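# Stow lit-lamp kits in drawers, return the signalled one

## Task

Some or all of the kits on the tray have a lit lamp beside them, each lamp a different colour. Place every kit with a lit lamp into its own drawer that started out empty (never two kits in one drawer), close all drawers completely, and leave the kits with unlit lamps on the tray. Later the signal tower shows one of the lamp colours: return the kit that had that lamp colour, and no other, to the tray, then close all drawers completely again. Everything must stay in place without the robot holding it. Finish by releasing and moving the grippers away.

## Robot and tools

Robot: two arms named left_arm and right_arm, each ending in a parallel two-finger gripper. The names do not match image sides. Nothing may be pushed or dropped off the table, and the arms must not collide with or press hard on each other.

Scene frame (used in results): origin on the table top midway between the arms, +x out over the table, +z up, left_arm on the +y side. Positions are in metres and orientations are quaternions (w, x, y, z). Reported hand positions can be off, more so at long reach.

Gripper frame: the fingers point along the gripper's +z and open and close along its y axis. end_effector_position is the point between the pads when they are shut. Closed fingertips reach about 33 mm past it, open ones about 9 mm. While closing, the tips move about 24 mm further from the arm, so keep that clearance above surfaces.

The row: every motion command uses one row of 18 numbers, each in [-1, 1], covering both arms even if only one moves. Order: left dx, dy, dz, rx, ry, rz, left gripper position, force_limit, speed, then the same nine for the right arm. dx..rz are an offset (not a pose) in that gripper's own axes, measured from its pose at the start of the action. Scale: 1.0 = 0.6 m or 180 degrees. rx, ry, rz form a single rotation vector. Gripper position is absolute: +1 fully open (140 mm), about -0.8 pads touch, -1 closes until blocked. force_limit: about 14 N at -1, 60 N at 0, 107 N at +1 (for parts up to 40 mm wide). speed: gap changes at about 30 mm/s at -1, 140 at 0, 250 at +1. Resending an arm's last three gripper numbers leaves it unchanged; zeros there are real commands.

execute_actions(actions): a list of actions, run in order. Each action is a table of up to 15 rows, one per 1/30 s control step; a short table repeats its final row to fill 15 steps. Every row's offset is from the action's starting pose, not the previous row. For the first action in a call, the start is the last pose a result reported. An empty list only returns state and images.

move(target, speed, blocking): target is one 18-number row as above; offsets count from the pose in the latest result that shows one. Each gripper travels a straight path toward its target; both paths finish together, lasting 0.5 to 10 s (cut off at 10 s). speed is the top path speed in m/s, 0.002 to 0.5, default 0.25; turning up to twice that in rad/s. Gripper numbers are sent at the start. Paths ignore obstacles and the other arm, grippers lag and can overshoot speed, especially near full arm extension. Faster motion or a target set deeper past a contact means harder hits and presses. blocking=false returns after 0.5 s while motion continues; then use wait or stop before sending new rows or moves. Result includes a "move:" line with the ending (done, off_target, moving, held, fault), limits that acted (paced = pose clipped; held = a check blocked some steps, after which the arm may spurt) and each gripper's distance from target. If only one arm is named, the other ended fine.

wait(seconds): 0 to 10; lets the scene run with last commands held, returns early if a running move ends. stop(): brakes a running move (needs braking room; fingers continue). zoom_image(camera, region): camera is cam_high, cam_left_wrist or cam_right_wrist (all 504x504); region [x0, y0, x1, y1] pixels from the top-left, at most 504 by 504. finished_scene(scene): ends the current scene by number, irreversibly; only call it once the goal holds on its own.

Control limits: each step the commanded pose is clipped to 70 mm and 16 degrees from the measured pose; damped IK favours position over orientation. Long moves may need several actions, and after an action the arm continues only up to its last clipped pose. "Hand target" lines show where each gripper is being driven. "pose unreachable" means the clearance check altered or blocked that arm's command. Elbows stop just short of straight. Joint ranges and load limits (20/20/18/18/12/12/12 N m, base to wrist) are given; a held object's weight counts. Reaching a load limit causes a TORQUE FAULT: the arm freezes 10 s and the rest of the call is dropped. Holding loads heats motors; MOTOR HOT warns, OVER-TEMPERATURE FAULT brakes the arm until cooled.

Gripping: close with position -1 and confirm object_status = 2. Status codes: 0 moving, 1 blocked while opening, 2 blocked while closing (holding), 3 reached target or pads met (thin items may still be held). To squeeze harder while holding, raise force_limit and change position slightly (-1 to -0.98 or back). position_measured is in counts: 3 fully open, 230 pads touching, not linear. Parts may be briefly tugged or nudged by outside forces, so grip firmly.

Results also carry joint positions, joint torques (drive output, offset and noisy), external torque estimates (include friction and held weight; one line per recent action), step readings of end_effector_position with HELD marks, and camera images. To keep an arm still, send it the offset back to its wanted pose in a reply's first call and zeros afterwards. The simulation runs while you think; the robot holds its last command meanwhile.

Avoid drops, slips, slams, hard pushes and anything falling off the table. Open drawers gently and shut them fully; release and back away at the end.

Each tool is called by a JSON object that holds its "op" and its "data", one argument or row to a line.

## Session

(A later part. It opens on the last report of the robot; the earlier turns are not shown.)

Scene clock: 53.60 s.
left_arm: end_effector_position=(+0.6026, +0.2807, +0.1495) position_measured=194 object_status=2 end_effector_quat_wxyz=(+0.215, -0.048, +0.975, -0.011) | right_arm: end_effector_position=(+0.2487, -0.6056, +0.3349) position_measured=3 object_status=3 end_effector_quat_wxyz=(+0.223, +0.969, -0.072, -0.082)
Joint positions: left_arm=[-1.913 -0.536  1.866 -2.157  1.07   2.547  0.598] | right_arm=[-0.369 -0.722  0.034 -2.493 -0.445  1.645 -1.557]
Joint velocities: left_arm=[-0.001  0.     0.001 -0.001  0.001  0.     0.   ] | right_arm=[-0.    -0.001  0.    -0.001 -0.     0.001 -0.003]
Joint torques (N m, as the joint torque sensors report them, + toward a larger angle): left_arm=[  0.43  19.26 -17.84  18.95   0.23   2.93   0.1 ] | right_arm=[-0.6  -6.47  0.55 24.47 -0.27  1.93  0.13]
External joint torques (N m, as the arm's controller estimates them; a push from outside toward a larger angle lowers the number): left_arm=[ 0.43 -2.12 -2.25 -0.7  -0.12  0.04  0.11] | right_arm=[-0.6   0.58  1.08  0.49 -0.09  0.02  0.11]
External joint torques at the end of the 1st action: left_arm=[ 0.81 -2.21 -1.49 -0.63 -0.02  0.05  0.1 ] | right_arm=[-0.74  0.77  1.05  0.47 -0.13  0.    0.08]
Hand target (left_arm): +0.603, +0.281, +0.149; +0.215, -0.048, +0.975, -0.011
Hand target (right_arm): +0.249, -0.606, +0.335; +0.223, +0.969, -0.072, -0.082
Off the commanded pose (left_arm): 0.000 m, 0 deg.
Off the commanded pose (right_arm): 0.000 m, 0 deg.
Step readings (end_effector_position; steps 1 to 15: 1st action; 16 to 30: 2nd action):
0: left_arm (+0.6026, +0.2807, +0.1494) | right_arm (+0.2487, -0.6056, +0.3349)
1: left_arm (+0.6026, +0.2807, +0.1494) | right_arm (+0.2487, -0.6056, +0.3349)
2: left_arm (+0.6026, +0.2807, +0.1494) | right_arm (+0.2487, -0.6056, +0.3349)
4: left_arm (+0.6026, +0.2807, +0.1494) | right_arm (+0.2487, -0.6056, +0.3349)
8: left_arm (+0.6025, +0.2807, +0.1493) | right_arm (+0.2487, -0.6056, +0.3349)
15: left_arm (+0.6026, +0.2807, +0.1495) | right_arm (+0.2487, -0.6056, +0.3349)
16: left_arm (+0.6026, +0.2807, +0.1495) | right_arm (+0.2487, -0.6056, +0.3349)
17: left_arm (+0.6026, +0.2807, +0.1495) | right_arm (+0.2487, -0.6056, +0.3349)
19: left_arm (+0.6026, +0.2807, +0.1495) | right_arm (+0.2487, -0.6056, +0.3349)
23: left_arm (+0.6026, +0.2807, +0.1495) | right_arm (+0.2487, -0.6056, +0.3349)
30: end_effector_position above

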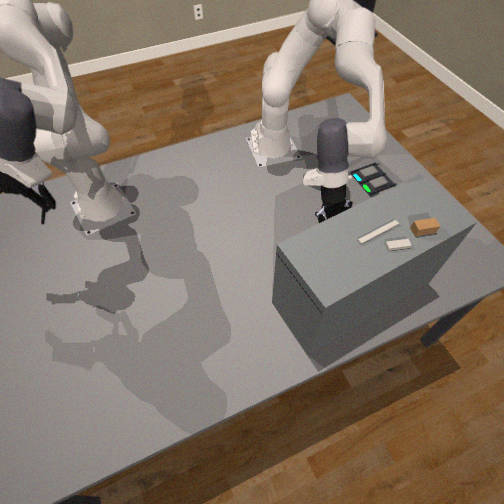

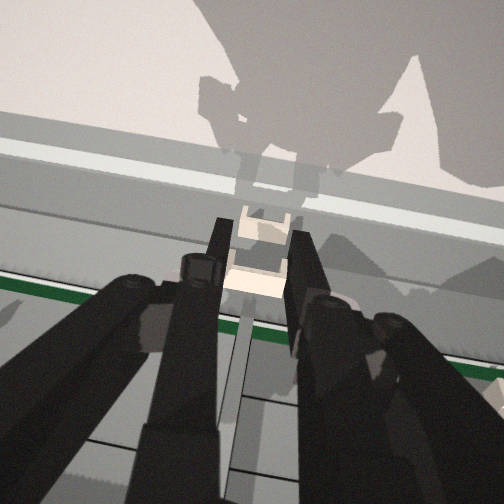

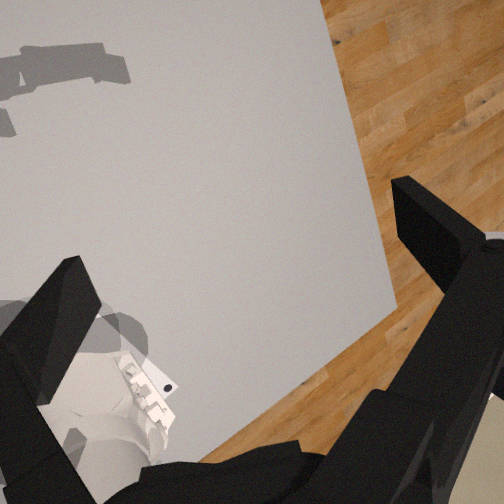

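{"op": "move", "data": {
  "target": [0.181,0,-0.084,0,0,0,-1,0.3,-0.3,0,0,0,0,0,0,1,0,0],
  "speed": 0.05
}}

Scene clock: 57.53 s.
left_arm: end_effector_position=(+0.4797, +0.2679, +0.1448) position_measured=194 object_status=2 end_effector_quat_wxyz=(+0.209, -0.043, +0.977, -0.010) | right_arm: end_effector_position=(+0.2487, -0.6056, +0.3349) position_measured=3 object_status=3 end_effector_quat_wxyz=(+0.223, +0.969, -0.072, -0.082)
Joint positions: left_arm=[-1.329 -0.451  1.315 -2.537  1.1    2.616  0.477] | right_arm=[-0.369 -0.722  0.034 -2.493 -0.445  1.645 -1.557]
Joint velocities: left_arm=[ 0.013  0.    -0.014 -0.006  0.    -0.    -0.011] | right_arm=[ 0.    -0.    -0.     0.001  0.001  0.    -0.001]
Joint torques (N m, as the joint torque sensors report them, + toward a larger angle): left_arm=[  4.71   0.21 -14.25  21.82   1.13   3.05  -0.04] | right_arm=[-0.39 -6.28  0.74 24.39 -0.28  1.92  0.11]
External joint torques (N m, as the arm's controller estimates them; a push from outside toward a larger angle lowers the number): left_arm=[ 4.72 -1.13 -2.76  2.2   0.95  0.24 -0.02] | right_arm=[-0.37  0.85  1.32  0.32 -0.09  0.    0.09]
Hand target (left_arm): +0.483, +0.271, +0.148; +0.213, -0.046, +0.976, -0.010
Hand target (right_arm): +0.249, -0.606, +0.335; +0.223, +0.969, -0.072, -0.082
Off the commanded pose (left_arm): 0.007 m, 1 deg.
Off the commanded pose (right_arm): 0.000 m, 0 deg.
move: off_target (left_arm)

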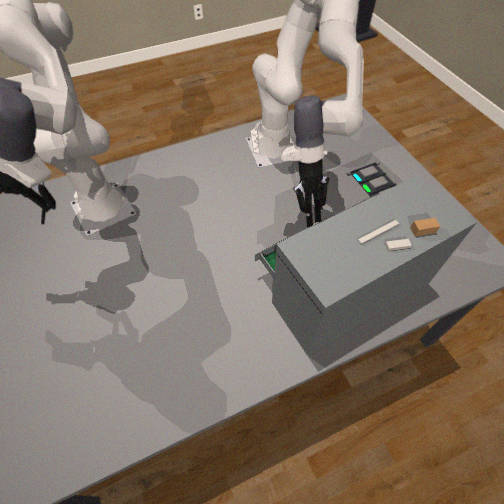

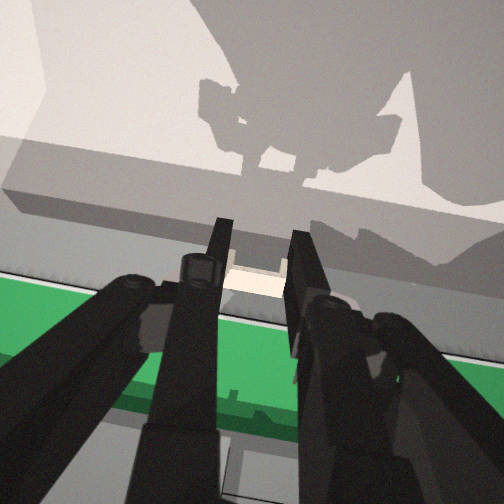

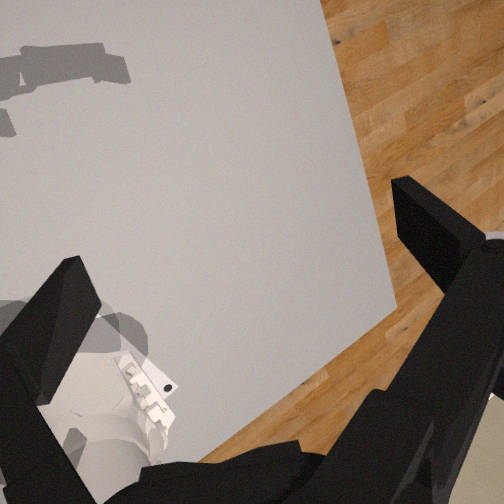

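{"op": "execute_actions", "data": {
  "actions": [
    [[0,0,0,0,0,0,-0.12,0,0,0,0,0,0,0,0,1,0,0]]
  ]
}}

{"op": "move", "data": {
  "target": [0,0,-0.14,0,0.133,0,-0.12,0,0,0,0,0,0,0,0,1,0,0],
  "speed": 0.2
}}

Scene clock: 62.50 s.
left_arm: end_effector_position=(+0.4792, +0.2678, +0.1445) position_measured=144 object_status=3 end_effector_quat_wxyz=(+0.209, -0.043, +0.977, -0.010) | right_arm: end_effector_position=(+0.2487, -0.6056, +0.3349) position_measured=3 object_status=3 end_effector_quat_wxyz=(+0.223, +0.969, -0.072, -0.082)
Joint positions: left_arm=[-1.328 -0.45   1.314 -2.538  1.1    2.616  0.475] | right_arm=[-0.369 -0.722  0.034 -2.493 -0.445  1.645 -1.557]
Joint velocities: left_arm=[-0.001  0.     0.    -0.    -0.002  0.002  0.002] | right_arm=[-0.001 -0.001 -0.002 -0.001 -0.    -0.001  0.001]
Joint torques (N m, as the joint torque sensors report them, + toward a larger angle): left_arm=[ -0.08   0.44 -11.81  19.67   0.13   2.81   0.27] | right_arm=[-0.65 -6.3   0.45 24.4  -0.28  1.93  0.13]
External joint torques (N m, as the arm's controller estimates them; a push from outside toward a larger angle lowers the number): left_arm=[-0.06 -0.85 -0.33  0.19 -0.06  0.02  0.29] | right_arm=[-0.57  0.82  1.1   0.34 -0.09  0.02  0.11]
Hand target (left_arm): +0.480, +0.268, +0.145; +0.209, -0.043, +0.977, -0.010
Hand target (right_arm): +0.249, -0.606, +0.335; +0.223, +0.969, -0.072, -0.082
Off the commanded pose (left_arm): 0.001 m, 0 deg.
Off the commanded pose (right_arm): 0.000 m, 0 deg.
Step readings (end_effector_position):
0: left_arm (+0.4794, +0.2678, +0.1448) | right_arm (+0.2487, -0.6056, +0.3349)
1: left_arm (+0.4793, +0.2678, +0.1447) | right_arm (+0.2487, -0.6056, +0.3349)
2: left_arm (+0.4792, +0.2678, +0.1445) | right_arm (+0.2487, -0.6056, +0.3349)
4: left_arm (+0.4792, +0.2678, +0.1445) | right_arm (+0.2487, -0.6056, +0.3349)
8: left_arm (+0.4792, +0.2678, +0.1445) | right_arm (+0.2487, -0.6056, +0.3349)
15: end_effector_position above

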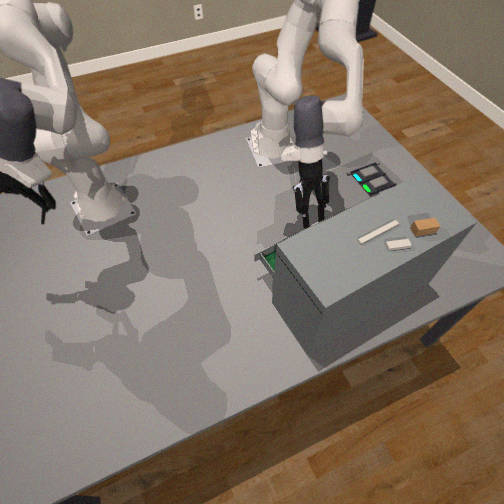

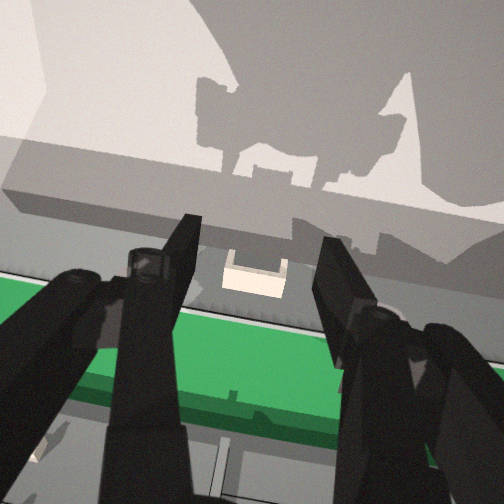

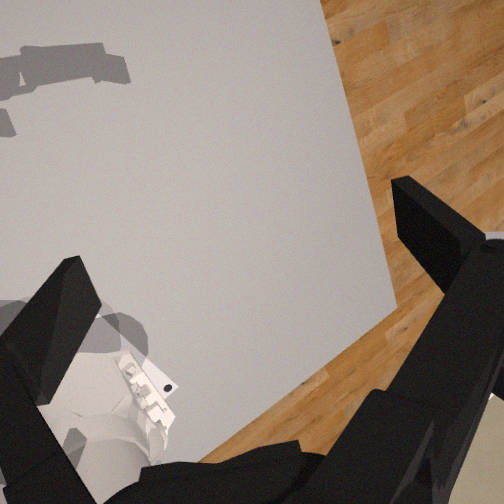

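Scene clock: 64.33 s.
left_arm: end_effector_position=(+0.4456, +0.2708, +0.2225) position_measured=144 object_status=3 end_effector_quat_wxyz=(+0.004, -0.047, +0.999, -0.018) | right_arm: end_effector_position=(+0.2487, -0.6056, +0.3349) position_measured=3 object_status=3 end_effector_quat_wxyz=(+0.223, +0.969, -0.072, -0.082)
Joint positions: left_arm=[-1.5   -0.61   1.291 -2.178  0.6    1.946  0.846] | right_arm=[-0.369 -0.722  0.034 -2.493 -0.445  1.645 -1.557]
Joint velocities: left_arm=[-0.003 -0.002  0.002  0.001  0.001 -0.015  0.016] | right_arm=[-0.     0.001  0.001  0.     0.001  0.    -0.001]
Joint torques (N m, as the joint torque sensors report them, + toward a larger angle): left_arm=[ -0.98   6.33 -17.41  20.65   0.31   1.99   0.3 ] | right_arm=[-0.45 -6.48  0.56 24.44 -0.28  1.92  0.12]
External joint torques (N m, as the arm's controller estimates them; a push from outside toward a larger angle lowers the number): left_arm=[-0.83 -2.22 -0.19  0.39 -0.4  -0.53  0.3 ] | right_arm=[-0.44  0.56  1.1   0.45 -0.1   0.    0.1 ]
Hand target (left_arm): +0.445, +0.271, +0.223; +0.002, -0.043, +0.999, -0.018
Hand target (right_arm): +0.249, -0.606, +0.335; +0.223, +0.969, -0.072, -0.082
Off the commanded pose (left_arm): 0.003 m, 1 deg.
Off the commanded pose (right_arm): 0.000 m, 0 deg.
move: done

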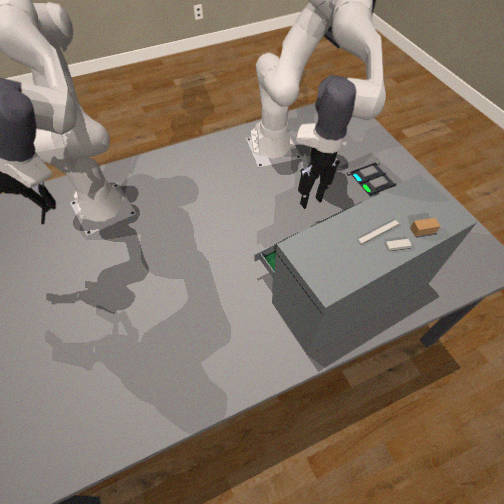

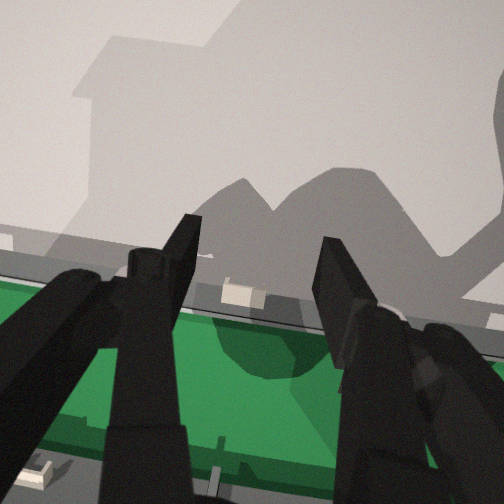

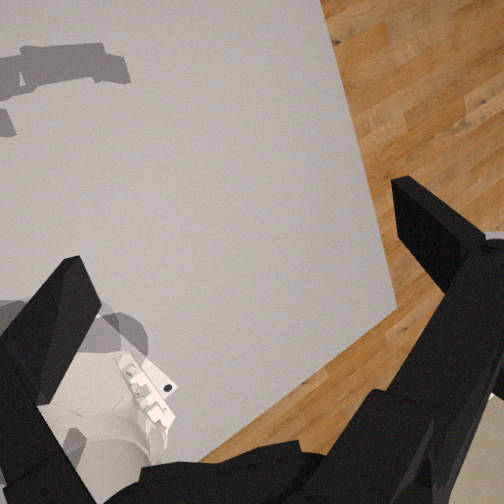

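{"op": "execute_actions", "data": {
  "actions": []
}}

{"op": "move", "data": {
  "target": [0.33,0.67,0.05,0.01,0,-0.47,-0.12,0,0,0,0,0,0,0,0,1,0,0],
  "speed": 0.3
}}

Scene clock: 73.33 s.
left_arm: end_effector_position=(+0.4451, +0.2712, +0.2224) position_measured=144 object_status=3 end_effector_quat_wxyz=(+0.004, -0.045, +0.999, -0.018) | right_arm: end_effector_position=(+0.2487, -0.6056, +0.3349) position_measured=3 object_status=3 end_effector_quat_wxyz=(+0.223, +0.969, -0.072, -0.082)
Joint positions: left_arm=[-1.5   -0.61   1.292 -2.178  0.6    1.943  0.851] | right_arm=[-0.369 -0.722  0.034 -2.493 -0.445  1.645 -1.557]
Joint velocities: left_arm=[-0.001 -0.    -0.001  0.001  0.001 -0.     0.001] | right_arm=[-0.     0.     0.     0.     0.001 -0.001  0.001]
Joint torques (N m, as the joint torque sensors report them, + toward a larger angle): left_arm=[ -1.55   6.29 -18.29  21.05   0.42   2.08   0.24] | right_arm=[-0.45 -6.2   0.44 24.09 -0.27  1.92  0.15]
External joint torques (N m, as the arm's controller estimates them; a push from outside toward a larger angle lowers the number): left_arm=[-1.53 -2.14 -1.15  0.73 -0.29 -0.44  0.24] | right_arm=[-0.46  0.89  0.96  0.04 -0.08 -0.01  0.13]
Hand target (left_arm): +0.445, +0.271, +0.223; +0.002, -0.043, +0.999, -0.018
Hand target (right_arm): +0.249, -0.606, +0.335; +0.223, +0.969, -0.072, -0.082
Off the commanded pose (left_arm): 0.004 m, 1 deg.
Off the commanded pose (right_arm): 0.000 m, 0 deg.

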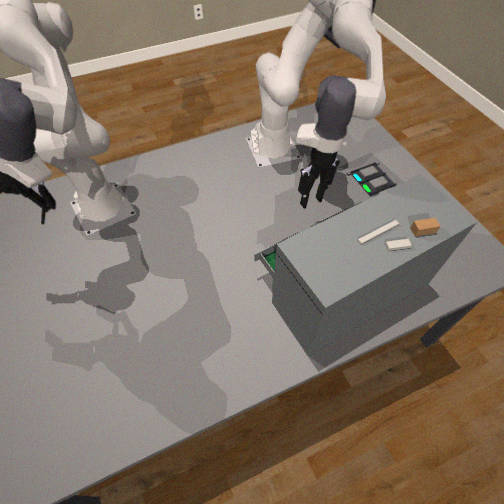

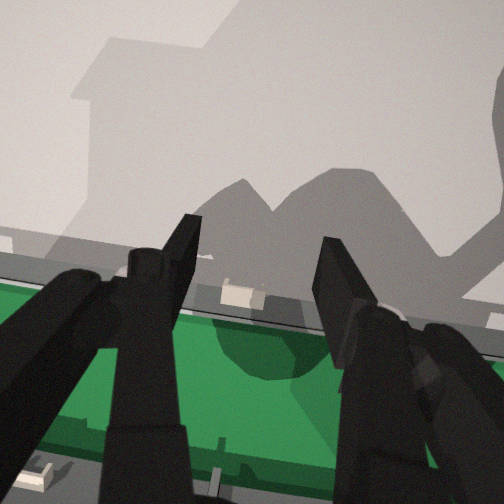

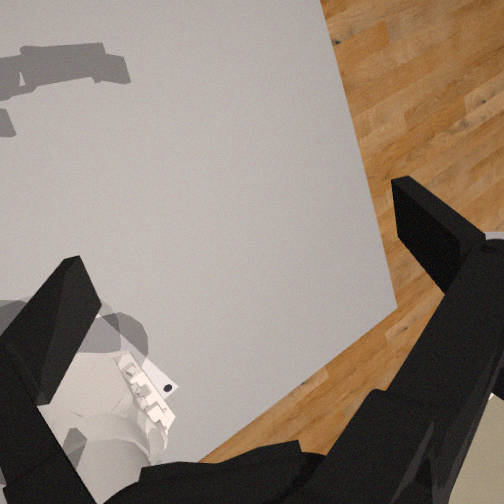

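Scene clock: 76.33 s.
left_arm: end_effector_position=(+0.2047, +0.6556, +0.1687) position_measured=144 object_status=3 end_effector_quat_wxyz=(+0.021, +0.700, -0.713, +0.016) | right_arm: end_effector_position=(+0.2487, -0.6056, +0.3349) position_measured=3 object_status=3 end_effector_quat_wxyz=(+0.223, +0.969, -0.072, -0.082)
Joint positions: left_arm=[-0.109 -0.754  1.036 -2.56   0.652  1.978  0.344] | right_arm=[-0.369 -0.722  0.034 -2.493 -0.445  1.645 -1.557]
Joint velocities: left_arm=[ 0.001  0.002  0.     0.001  0.001  0.009 -0.022] | right_arm=[ 0.001  0.    -0.     0.     0.    -0.    -0.001]
Joint torques (N m, as the joint torque sensors report them, + toward a larger angle): left_arm=[  1.67   3.33 -16.51  20.14   0.27   2.82  -0.2 ] | right_arm=[-0.48 -6.55  0.63 24.31 -0.28  1.92  0.13]
External joint torques (N m, as the arm's controller estimates them; a push from outside toward a larger angle lowers the number): left_arm=[ 1.75  0.27 -0.9   1.08 -0.39  0.4  -0.2 ] | right_arm=[-0.51  0.54  1.16  0.29 -0.1   0.01  0.11]
Hand target (left_arm): +0.205, +0.657, +0.169; +0.019, +0.706, -0.708, +0.017
Hand target (right_arm): +0.249, -0.606, +0.335; +0.223, +0.969, -0.072, -0.082
Off the commanded pose (left_arm): 0.012 m, 2 deg.
Off the commanded pose (right_arm): 0.000 m, 0 deg.
move: off_target (left_arm)

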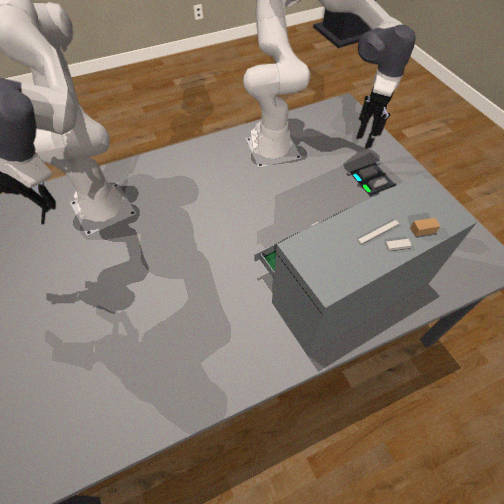

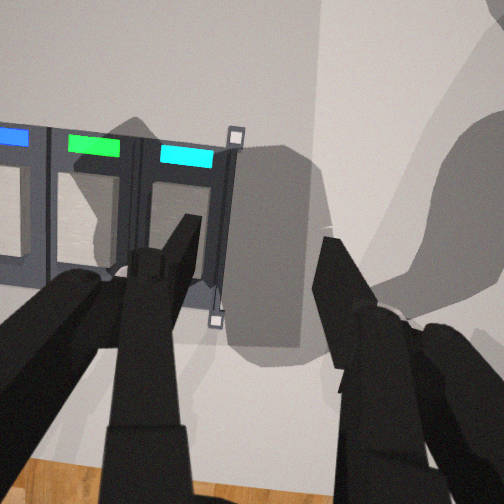

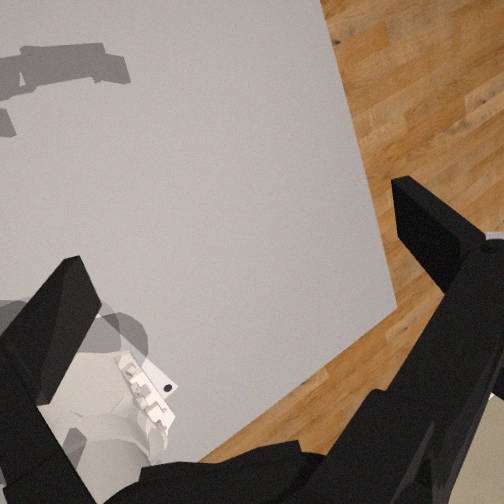

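{"op": "move", "data": {
  "target": [-0.035,-0.085,0.16,0,-0.015,0,-0.12,0,0,0,0,0,0,0,0,1,0,0],
  "speed": 0.15
}}

Scene clock: 79.80 s.
left_arm: end_effector_position=(+0.2575, +0.6657, +0.0715) position_measured=144 object_status=3 end_effector_quat_wxyz=(+0.006, +0.696, -0.718, +0.001) | right_arm: end_effector_position=(+0.2487, -0.6056, +0.3349) position_measured=3 object_status=3 end_effector_quat_wxyz=(+0.223, +0.969, -0.072, -0.082)
Joint positions: left_arm=[-0.496 -0.48   1.444 -2.557  0.694  2.348  0.295] | right_arm=[-0.369 -0.722  0.034 -2.493 -0.445  1.645 -1.557]
Joint velocities: left_arm=[-0.003  0.005  0.003 -0.001  0.001  0.015 -0.003] | right_arm=[-0.001  0.002  0.     0.    -0.    -0.    -0.   ]
Joint torques (N m, as the joint torque sensors report them, + toward a larger angle): left_arm=[ -1.37   5.85 -12.87  17.91   0.53   2.97  -0.03] | right_arm=[-0.41 -6.47  0.29 24.36 -0.28  1.9   0.13]
External joint torques (N m, as the arm's controller estimates them; a push from outside toward a larger angle lowers the number): left_arm=[-1.35  0.26 -0.63  0.19 -0.03  0.51 -0.03] | right_arm=[-0.42  0.56  0.82  0.34 -0.1  -0.02  0.11]
Hand target (left_arm): +0.260, +0.667, +0.072; +0.003, +0.698, -0.717, +0.001
Hand target (right_arm): +0.249, -0.606, +0.335; +0.223, +0.969, -0.072, -0.082
Off the commanded pose (left_arm): 0.005 m, 1 deg.
Off the commanded pose (right_arm): 0.000 m, 0 deg.
move: off_target (left_arm)

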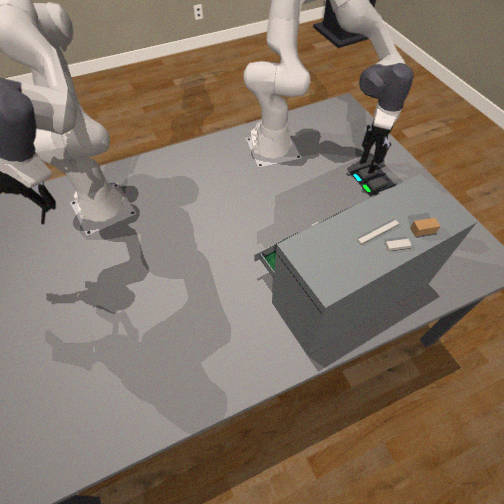

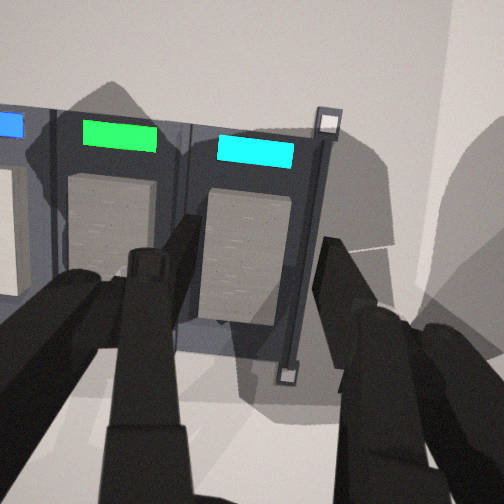

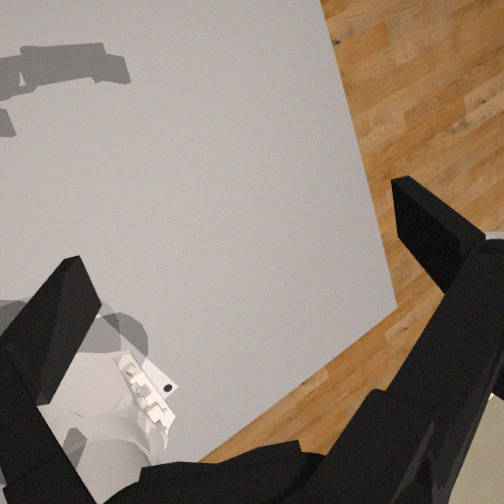

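{"op": "move", "data": {
  "target": [-0.012,-0.01,0.04,0,0,0,-0.12,0,0,0,0,0,0,0,0,1,0,0],
  "speed": 0.05
}}

{"op": "execute_actions", "data": {
  "actions": [
    [[0,0,0,0,0,0,-1,0,-0.5,0,0,0,0,0,0,1,0,0]],
    [[0,0,0,0,0,0,-1,0,-0.5,0,0,0,0,0,0,1,0,0]]
  ]
}}

{"op": "move", "data": {
  "target": [0,0,-0.3,0,0,0,-1,0,-0.5,0,0,0,0,0,0,1,0,0],
  "speed": 0.2
}}

Scene clock: 83.07 s.
left_arm: end_effector_position=(+0.2605, +0.6685, +0.0477) position_measured=144 object_status=3 end_effector_quat_wxyz=(+0.013, +0.696, -0.718, +0.000) | right_arm: end_effector_position=(+0.2487, -0.6056, +0.3349) position_measured=3 object_status=3 end_effector_quat_wxyz=(+0.223, +0.969, -0.072, -0.082)
Joint positions: left_arm=[-0.654 -0.451  1.613 -2.539  0.702  2.4    0.291] | right_arm=[-0.369 -0.722  0.034 -2.493 -0.445  1.645 -1.557]
Joint velocities: left_arm=[-0.014  0.     0.01   0.007 -0.    -0.01  -0.017] | right_arm=[-0.    -0.001  0.    -0.001 -0.001 -0.001  0.   ]
Joint torques (N m, as the joint torque sensors report them, + toward a larger angle): left_arm=[-2.59  8.36 -8.09 16.96  2.5   4.93  0.43] | right_arm=[-0.52 -6.35  0.55 24.44 -0.3   1.93  0.1 ]
External joint torques (N m, as the arm's controller estimates them; a push from outside toward a larger angle lowers the number): left_arm=[-2.78 -0.85  3.51 -0.09  1.98  2.54  0.42] | right_arm=[-0.53  0.75  1.08  0.39 -0.12  0.01  0.08]
Hand target (left_arm): +0.264, +0.672, +0.048; +0.005, +0.695, -0.719, +0.002
Hand target (right_arm): +0.249, -0.606, +0.335; +0.223, +0.969, -0.072, -0.082
Off the commanded pose (left_arm): 0.005 m, 1 deg.
Off the commanded pose (right_arm): 0.000 m, 0 deg.
move: off_target (left_arm)

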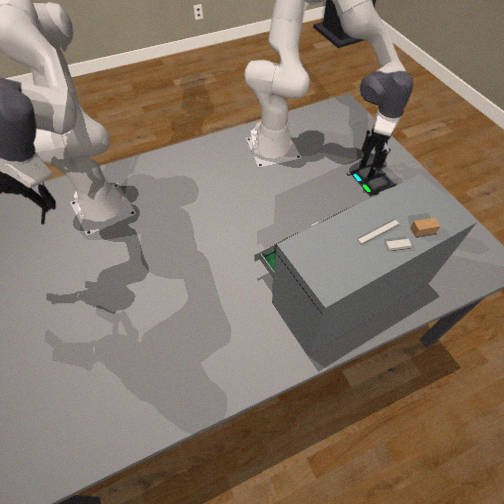

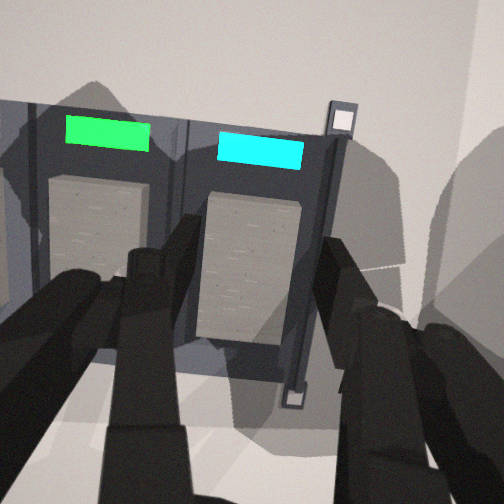

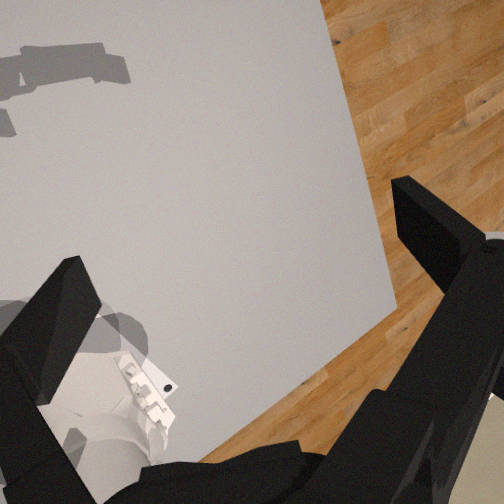

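Scene clock: 84.07 s.
left_arm: end_effector_position=(+0.2536, +0.6693, +0.0492) position_measured=174 object_status=2 end_effector_quat_wxyz=(+0.022, +0.702, -0.712, -0.008) | right_arm: end_effector_position=(+0.2487, -0.6056, +0.3349) position_measured=3 object_status=3 end_effector_quat_wxyz=(+0.223, +0.969, -0.072, -0.082)
Joint positions: left_arm=[-0.646 -0.454  1.603 -2.531  0.705  2.364  0.273] | right_arm=[-0.369 -0.722  0.034 -2.493 -0.445  1.645 -1.557]
Joint velocities: left_arm=[ 0.001  0.001  0.001  0.001 -0.    -0.    -0.003] | right_arm=[-0.     0.     0.     0.     0.    -0.001  0.   ]
Joint torques (N m, as the joint torque sensors report them, + toward a larger angle): left_arm=[  0.12   6.45 -12.51  17.11   0.79   2.47   0.43] | right_arm=[-0.43 -6.12  0.43 24.19 -0.29  1.91  0.12]
External joint torques (N m, as the arm's controller estimates them; a push from outside toward a larger angle lowers the number): left_arm=[ 0.08 -2.74 -0.66 -0.14  0.27  0.1   0.43] | right_arm=[-0.43  0.99  0.97  0.11 -0.1  -0.01  0.1 ]
External joint torques at the end of the 1st action: left_arm=[-1.38 -5.19  2.27 -3.63  1.7   3.84  0.53] | right_arm=[-0.33  0.35  1.08  0.68 -0.08  0.    0.09]
Hand target (left_arm): +0.254, +0.669, +0.049; +0.022, +0.701, -0.713, -0.008
Hand target (right_arm): +0.249, -0.606, +0.335; +0.223, +0.969, -0.072, -0.082
Off the commanded pose (left_arm): 0.000 m, 0 deg.
Off the commanded pose (right_arm): 0.000 m, 0 deg.
Step readings (end_effector_position; steps 1 to 15: 1st action; 16 to 30: 2nd action):
0: left_arm (+0.2605, +0.6685, +0.0477) | right_arm (+0.2487, -0.6056, +0.3349)
1: left_arm (+0.2596, +0.6685, +0.0477) | right_arm (+0.2487, -0.6056, +0.3349)
2: left_arm (+0.2583, +0.6687, +0.0479) | right_arm (+0.2487, -0.6056, +0.3349)
4: left_arm (+0.2557, +0.6689, +0.0482) | right_arm (+0.2487, -0.6056, +0.3349)
8: left_arm (+0.2537, +0.6691, +0.0489) | right_arm (+0.2487, -0.6056, +0.3349)
15: left_arm (+0.2537, +0.6693, +0.0489) | right_arm (+0.2487, -0.6056, +0.3349)
16: left_arm (+0.2536, +0.6693, +0.0491) | right_arm (+0.2487, -0.6056, +0.3349)
17: left_arm (+0.2536, +0.6693, +0.0492) | right_arm (+0.2487, -0.6056, +0.3349)
19: left_arm (+0.2536, +0.6693, +0.0492) | right_arm (+0.2487, -0.6056, +0.3349)
23: left_arm (+0.2536, +0.6693, +0.0492) | right_arm (+0.2487, -0.6056, +0.3349)
30: end_effector_position above

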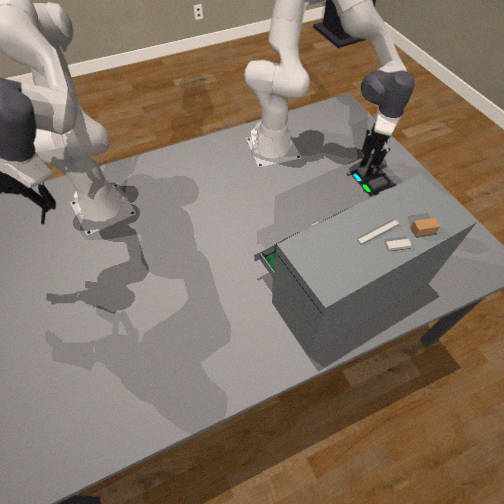

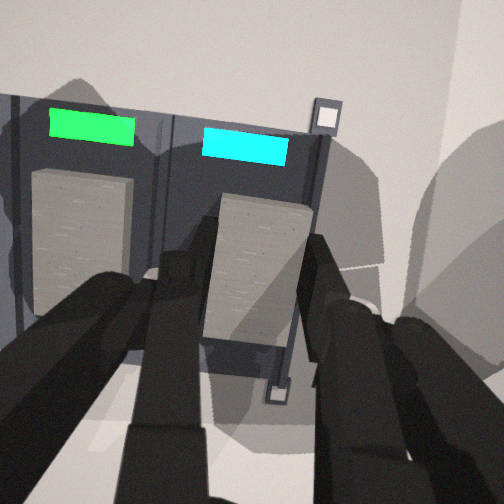

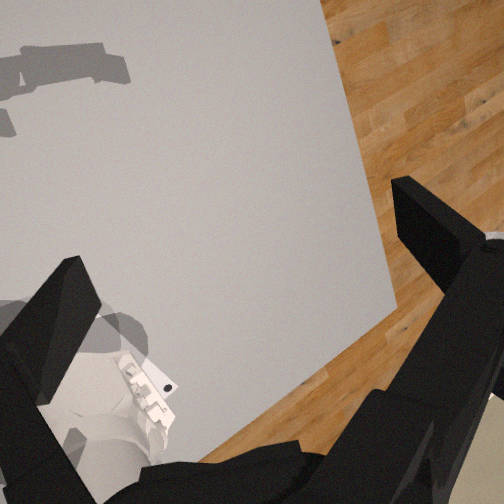

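Scene clock: 85.73 s.
left_arm: end_effector_position=(+0.2581, +0.6760, +0.2277) position_measured=174 object_status=2 end_effector_quat_wxyz=(+0.022, +0.706, -0.708, -0.010) | right_arm: end_effector_position=(+0.2487, -0.6056, +0.3349) position_measured=3 object_status=3 end_effector_quat_wxyz=(+0.223, +0.969, -0.072, -0.082)
Joint positions: left_arm=[-0.289 -0.626  1.041 -2.321  0.564  1.864  0.314] | right_arm=[-0.369 -0.722  0.034 -2.493 -0.445  1.645 -1.557]
Joint velocities: left_arm=[-0.001 -0.005  0.     0.     0.    -0.012  0.001] | right_arm=[ 0.    -0.     0.002 -0.001  0.001 -0.001 -0.002]
Joint torques (N m, as the joint torque sensors report them, + toward a larger angle): left_arm=[  1.48  -0.16 -16.75  21.25  -0.01   1.99   0.35] | right_arm=[-0.52 -6.07  0.67 24.37 -0.29  1.93  0.1 ]
External joint torques (N m, as the arm's controller estimates them; a push from outside toward a larger angle lowers the number): left_arm=[ 1.54 -2.11 -1.73  0.4  -0.75 -0.36  0.35] | right_arm=[-0.58  1.03  1.13  0.34 -0.11  0.01  0.08]
Hand target (left_arm): +0.258, +0.676, +0.229; +0.023, +0.705, -0.708, -0.009
Hand target (right_arm): +0.249, -0.606, +0.335; +0.223, +0.969, -0.072, -0.082
Off the commanded pose (left_arm): 0.005 m, 1 deg.
Off the commanded pose (right_arm): 0.000 m, 0 deg.
move: off_target (left_arm)

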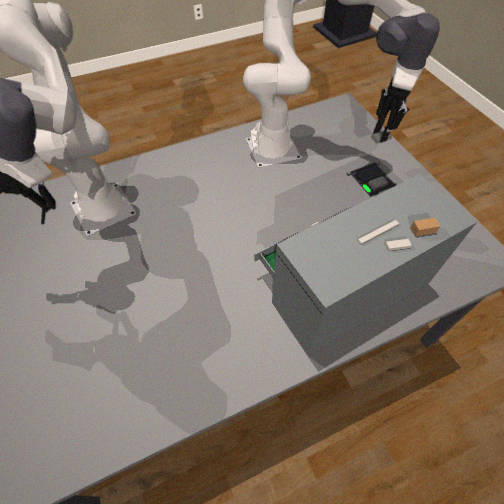

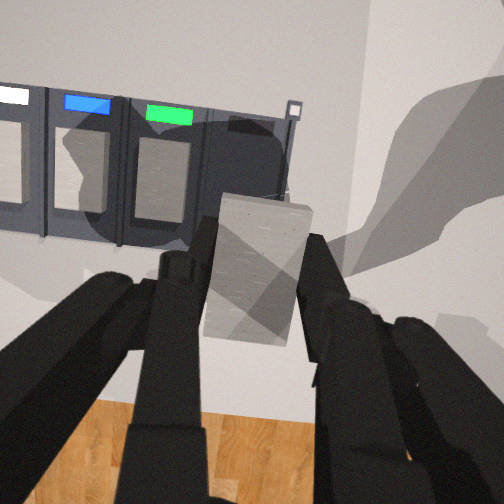

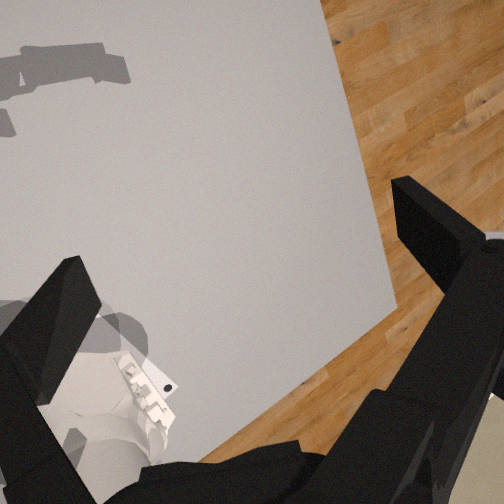

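{"op": "move", "data": {
  "target": [0.63,-0.487,0,0.011,0.008,0.47,-1,0,-0.5,0,0,0,0,0,0,1,0,0],
  "speed": 0.3
}}

Scene clock: 90.63 s.
left_arm: end_effector_position=(+0.5529, +0.2921, +0.2397) position_measured=174 object_status=2 end_effector_quat_wxyz=(-0.005, -0.053, +0.998, -0.033) | right_arm: end_effector_position=(+0.2487, -0.6056, +0.3349) position_measured=3 object_status=3 end_effector_quat_wxyz=(+0.223, +0.969, -0.072, -0.082)
Joint positions: left_arm=[-1.943 -0.681  1.685 -1.748  0.631  1.807  0.946] | right_arm=[-0.369 -0.722  0.034 -2.493 -0.445  1.645 -1.557]
Joint velocities: left_arm=[-0.002 -0.     0.    -0.     0.001 -0.007  0.026] | right_arm=[ 0.     0.001  0.     0.001 -0.     0.    -0.001]
Joint torques (N m, as the joint torque sensors report them, + toward a larger angle): left_arm=[ -1.4   24.04 -20.76  20.12   1.58   2.13   0.2 ] | right_arm=[-0.26 -6.34  0.54 24.17 -0.31  1.89  0.12]
External joint torques (N m, as the arm's controller estimates them; a push from outside toward a larger angle lowers the number): left_arm=[-1.25 -2.16 -0.67  1.1   0.92 -0.36  0.2 ] | right_arm=[-0.3   0.77  1.04  0.07 -0.13 -0.05  0.1 ]
Hand target (left_arm): +0.553, +0.293, +0.240; -0.005, -0.047, +0.998, -0.031
Hand target (right_arm): +0.249, -0.606, +0.335; +0.223, +0.969, -0.072, -0.082
Off the commanded pose (left_arm): 0.020 m, 2 deg.
Off the commanded pose (right_arm): 0.000 m, 0 deg.
move: off_target (left_arm)

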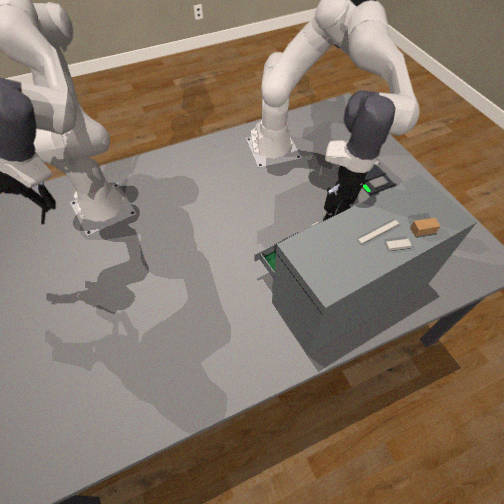

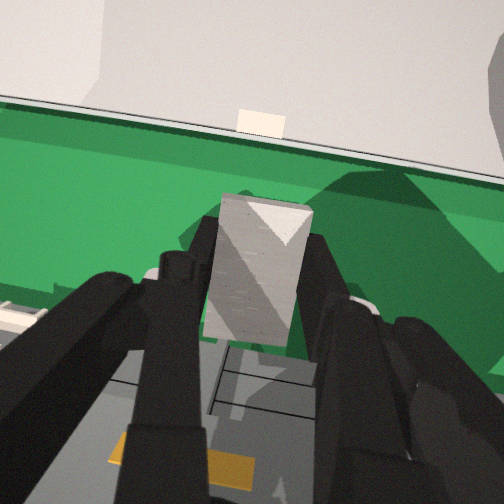

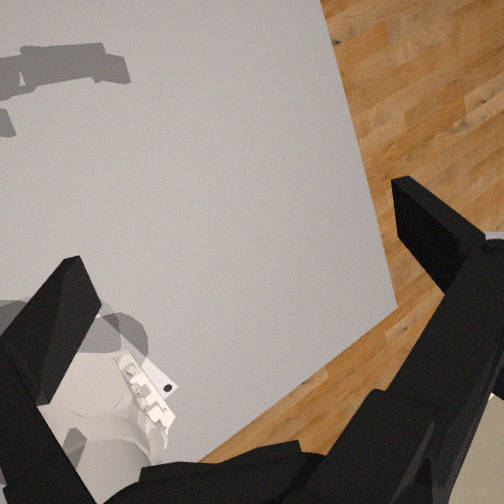

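{"op": "move", "data": {
  "target": [-0.02,0,0.075,0.02,0,0,-1,0,-0.5,0,0,0,0,0,0,1,0,0],
  "speed": 0.08
}}

Scene clock: 94.03 s.
left_arm: end_effector_position=(+0.5636, +0.2910, +0.1952) position_measured=174 object_status=2 end_effector_quat_wxyz=(-0.005, -0.055, +0.996, -0.065) | right_arm: end_effector_position=(+0.2487, -0.6056, +0.3349) position_measured=3 object_status=3 end_effector_quat_wxyz=(+0.223, +0.969, -0.072, -0.082)
Joint positions: left_arm=[-1.955 -0.756  1.743 -1.786  0.658  1.907  0.954] | right_arm=[-0.369 -0.722  0.034 -2.493 -0.445  1.645 -1.557]
Joint velocities: left_arm=[-0.001 -0.001  0.001  0.001 -0.     0.009 -0.   ] | right_arm=[-0.001 -0.    -0.001 -0.    -0.    -0.001  0.   ]
Joint torques (N m, as the joint torque sensors report them, + toward a larger angle): left_arm=[ -1.47  26.98 -22.13  16.17   1.55   2.97   0.05] | right_arm=[-0.4  -6.38  0.49 24.29 -0.28  1.91  0.11]
External joint torques (N m, as the arm's controller estimates them; a push from outside toward a larger angle lowers the number): left_arm=[-1.48 -1.69 -0.4  -1.84  0.96  0.41  0.06] | right_arm=[-0.38  0.76  1.07  0.21 -0.09 -0.01  0.09]
Hand target (left_arm): +0.565, +0.290, +0.194; -0.003, -0.053, +0.997, -0.064
Hand target (right_arm): +0.249, -0.606, +0.335; +0.223, +0.969, -0.072, -0.082
Off the commanded pose (left_arm): 0.001 m, 0 deg.
Off the commanded pose (right_arm): 0.000 m, 0 deg.
move: done

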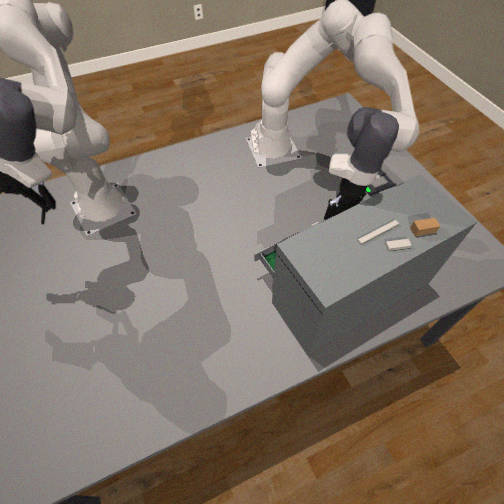

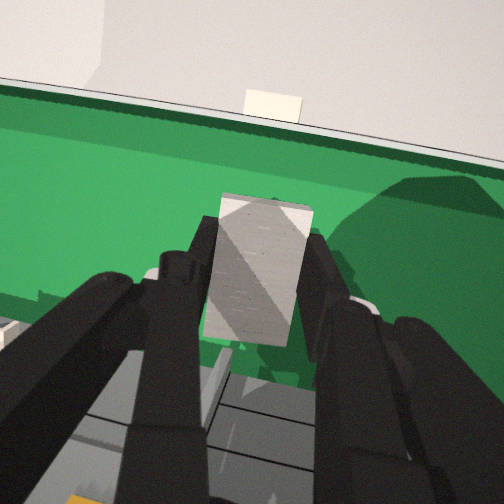

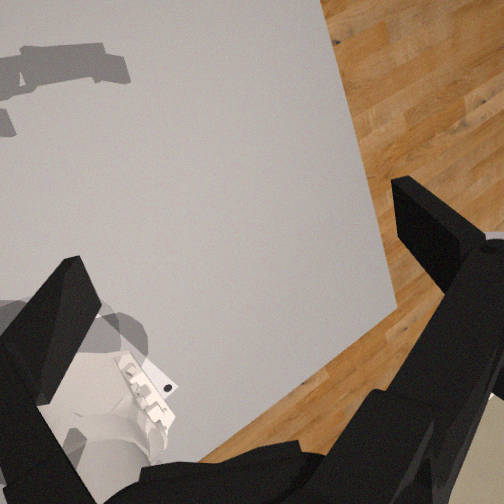

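{"op": "move", "data": {
  "target": [0.012,0.008,0.058,-0.04,0,0,-1,0,-0.5,0,0,0,0,0,0,1,0,0],
  "speed": 0.04
}}

Scene clock: 98.77 s.
left_arm: end_effector_position=(+0.5551, +0.2891, +0.1616) position_measured=174 object_status=2 end_effector_quat_wxyz=(-0.010, -0.051, +0.999, -0.005) | right_arm: end_effector_position=(+0.2487, -0.6056, +0.3349) position_measured=3 object_status=3 end_effector_quat_wxyz=(+0.223, +0.969, -0.072, -0.082)
Joint positions: left_arm=[-2.056 -0.704  1.842 -1.818  0.708  1.923  0.9  ] | right_arm=[-0.369 -0.722  0.034 -2.493 -0.445  1.645 -1.557]
Joint velocities: left_arm=[-0.006  0.012  0.014 -0.001  0.001  0.007 -0.018] | right_arm=[-0.     0.001  0.001  0.001  0.001 -0.001 -0.   ]
Joint torques (N m, as the joint torque sensors report them, + toward a larger angle): left_arm=[ -0.69  28.68 -21.81  16.71   1.67   2.87  -0.09] | right_arm=[-0.33 -6.23  0.48 24.21 -0.24  1.94  0.15]
External joint torques (N m, as the arm's controller estimates them; a push from outside toward a larger angle lowers the number): left_arm=[-0.97 -0.68 -2.07 -2.14  0.95  0.48 -0.09] | right_arm=[-0.37  0.78  0.97  0.21 -0.07  0.02  0.13]
Hand target (left_arm): +0.556, +0.289, +0.161; -0.008, -0.053, +0.999, -0.003
Hand target (right_arm): +0.249, -0.606, +0.335; +0.223, +0.969, -0.072, -0.082
Off the commanded pose (left_arm): 0.002 m, 1 deg.
Off the commanded pose (right_arm): 0.000 m, 0 deg.
move: done

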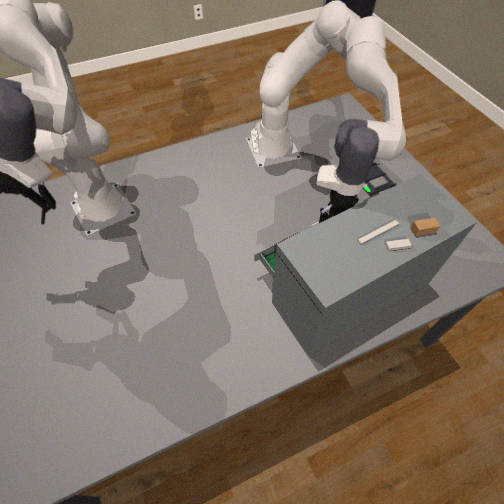

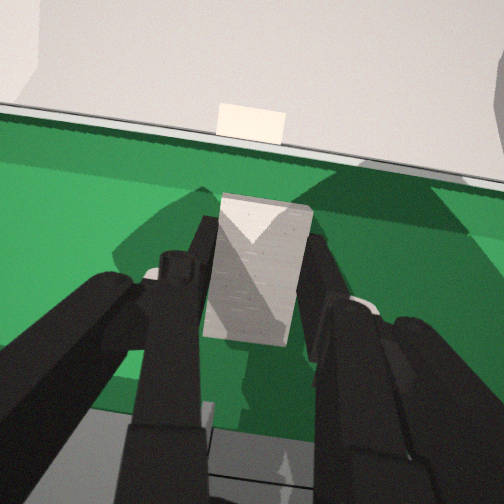

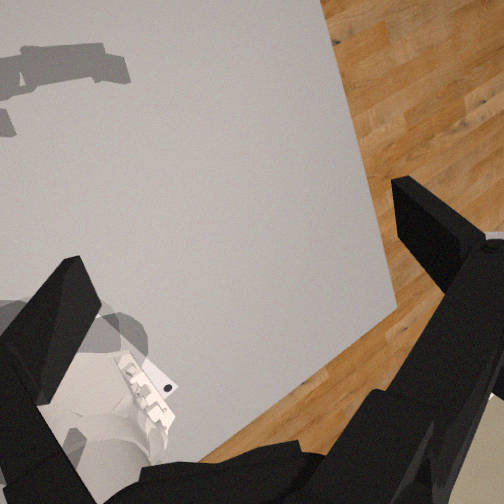

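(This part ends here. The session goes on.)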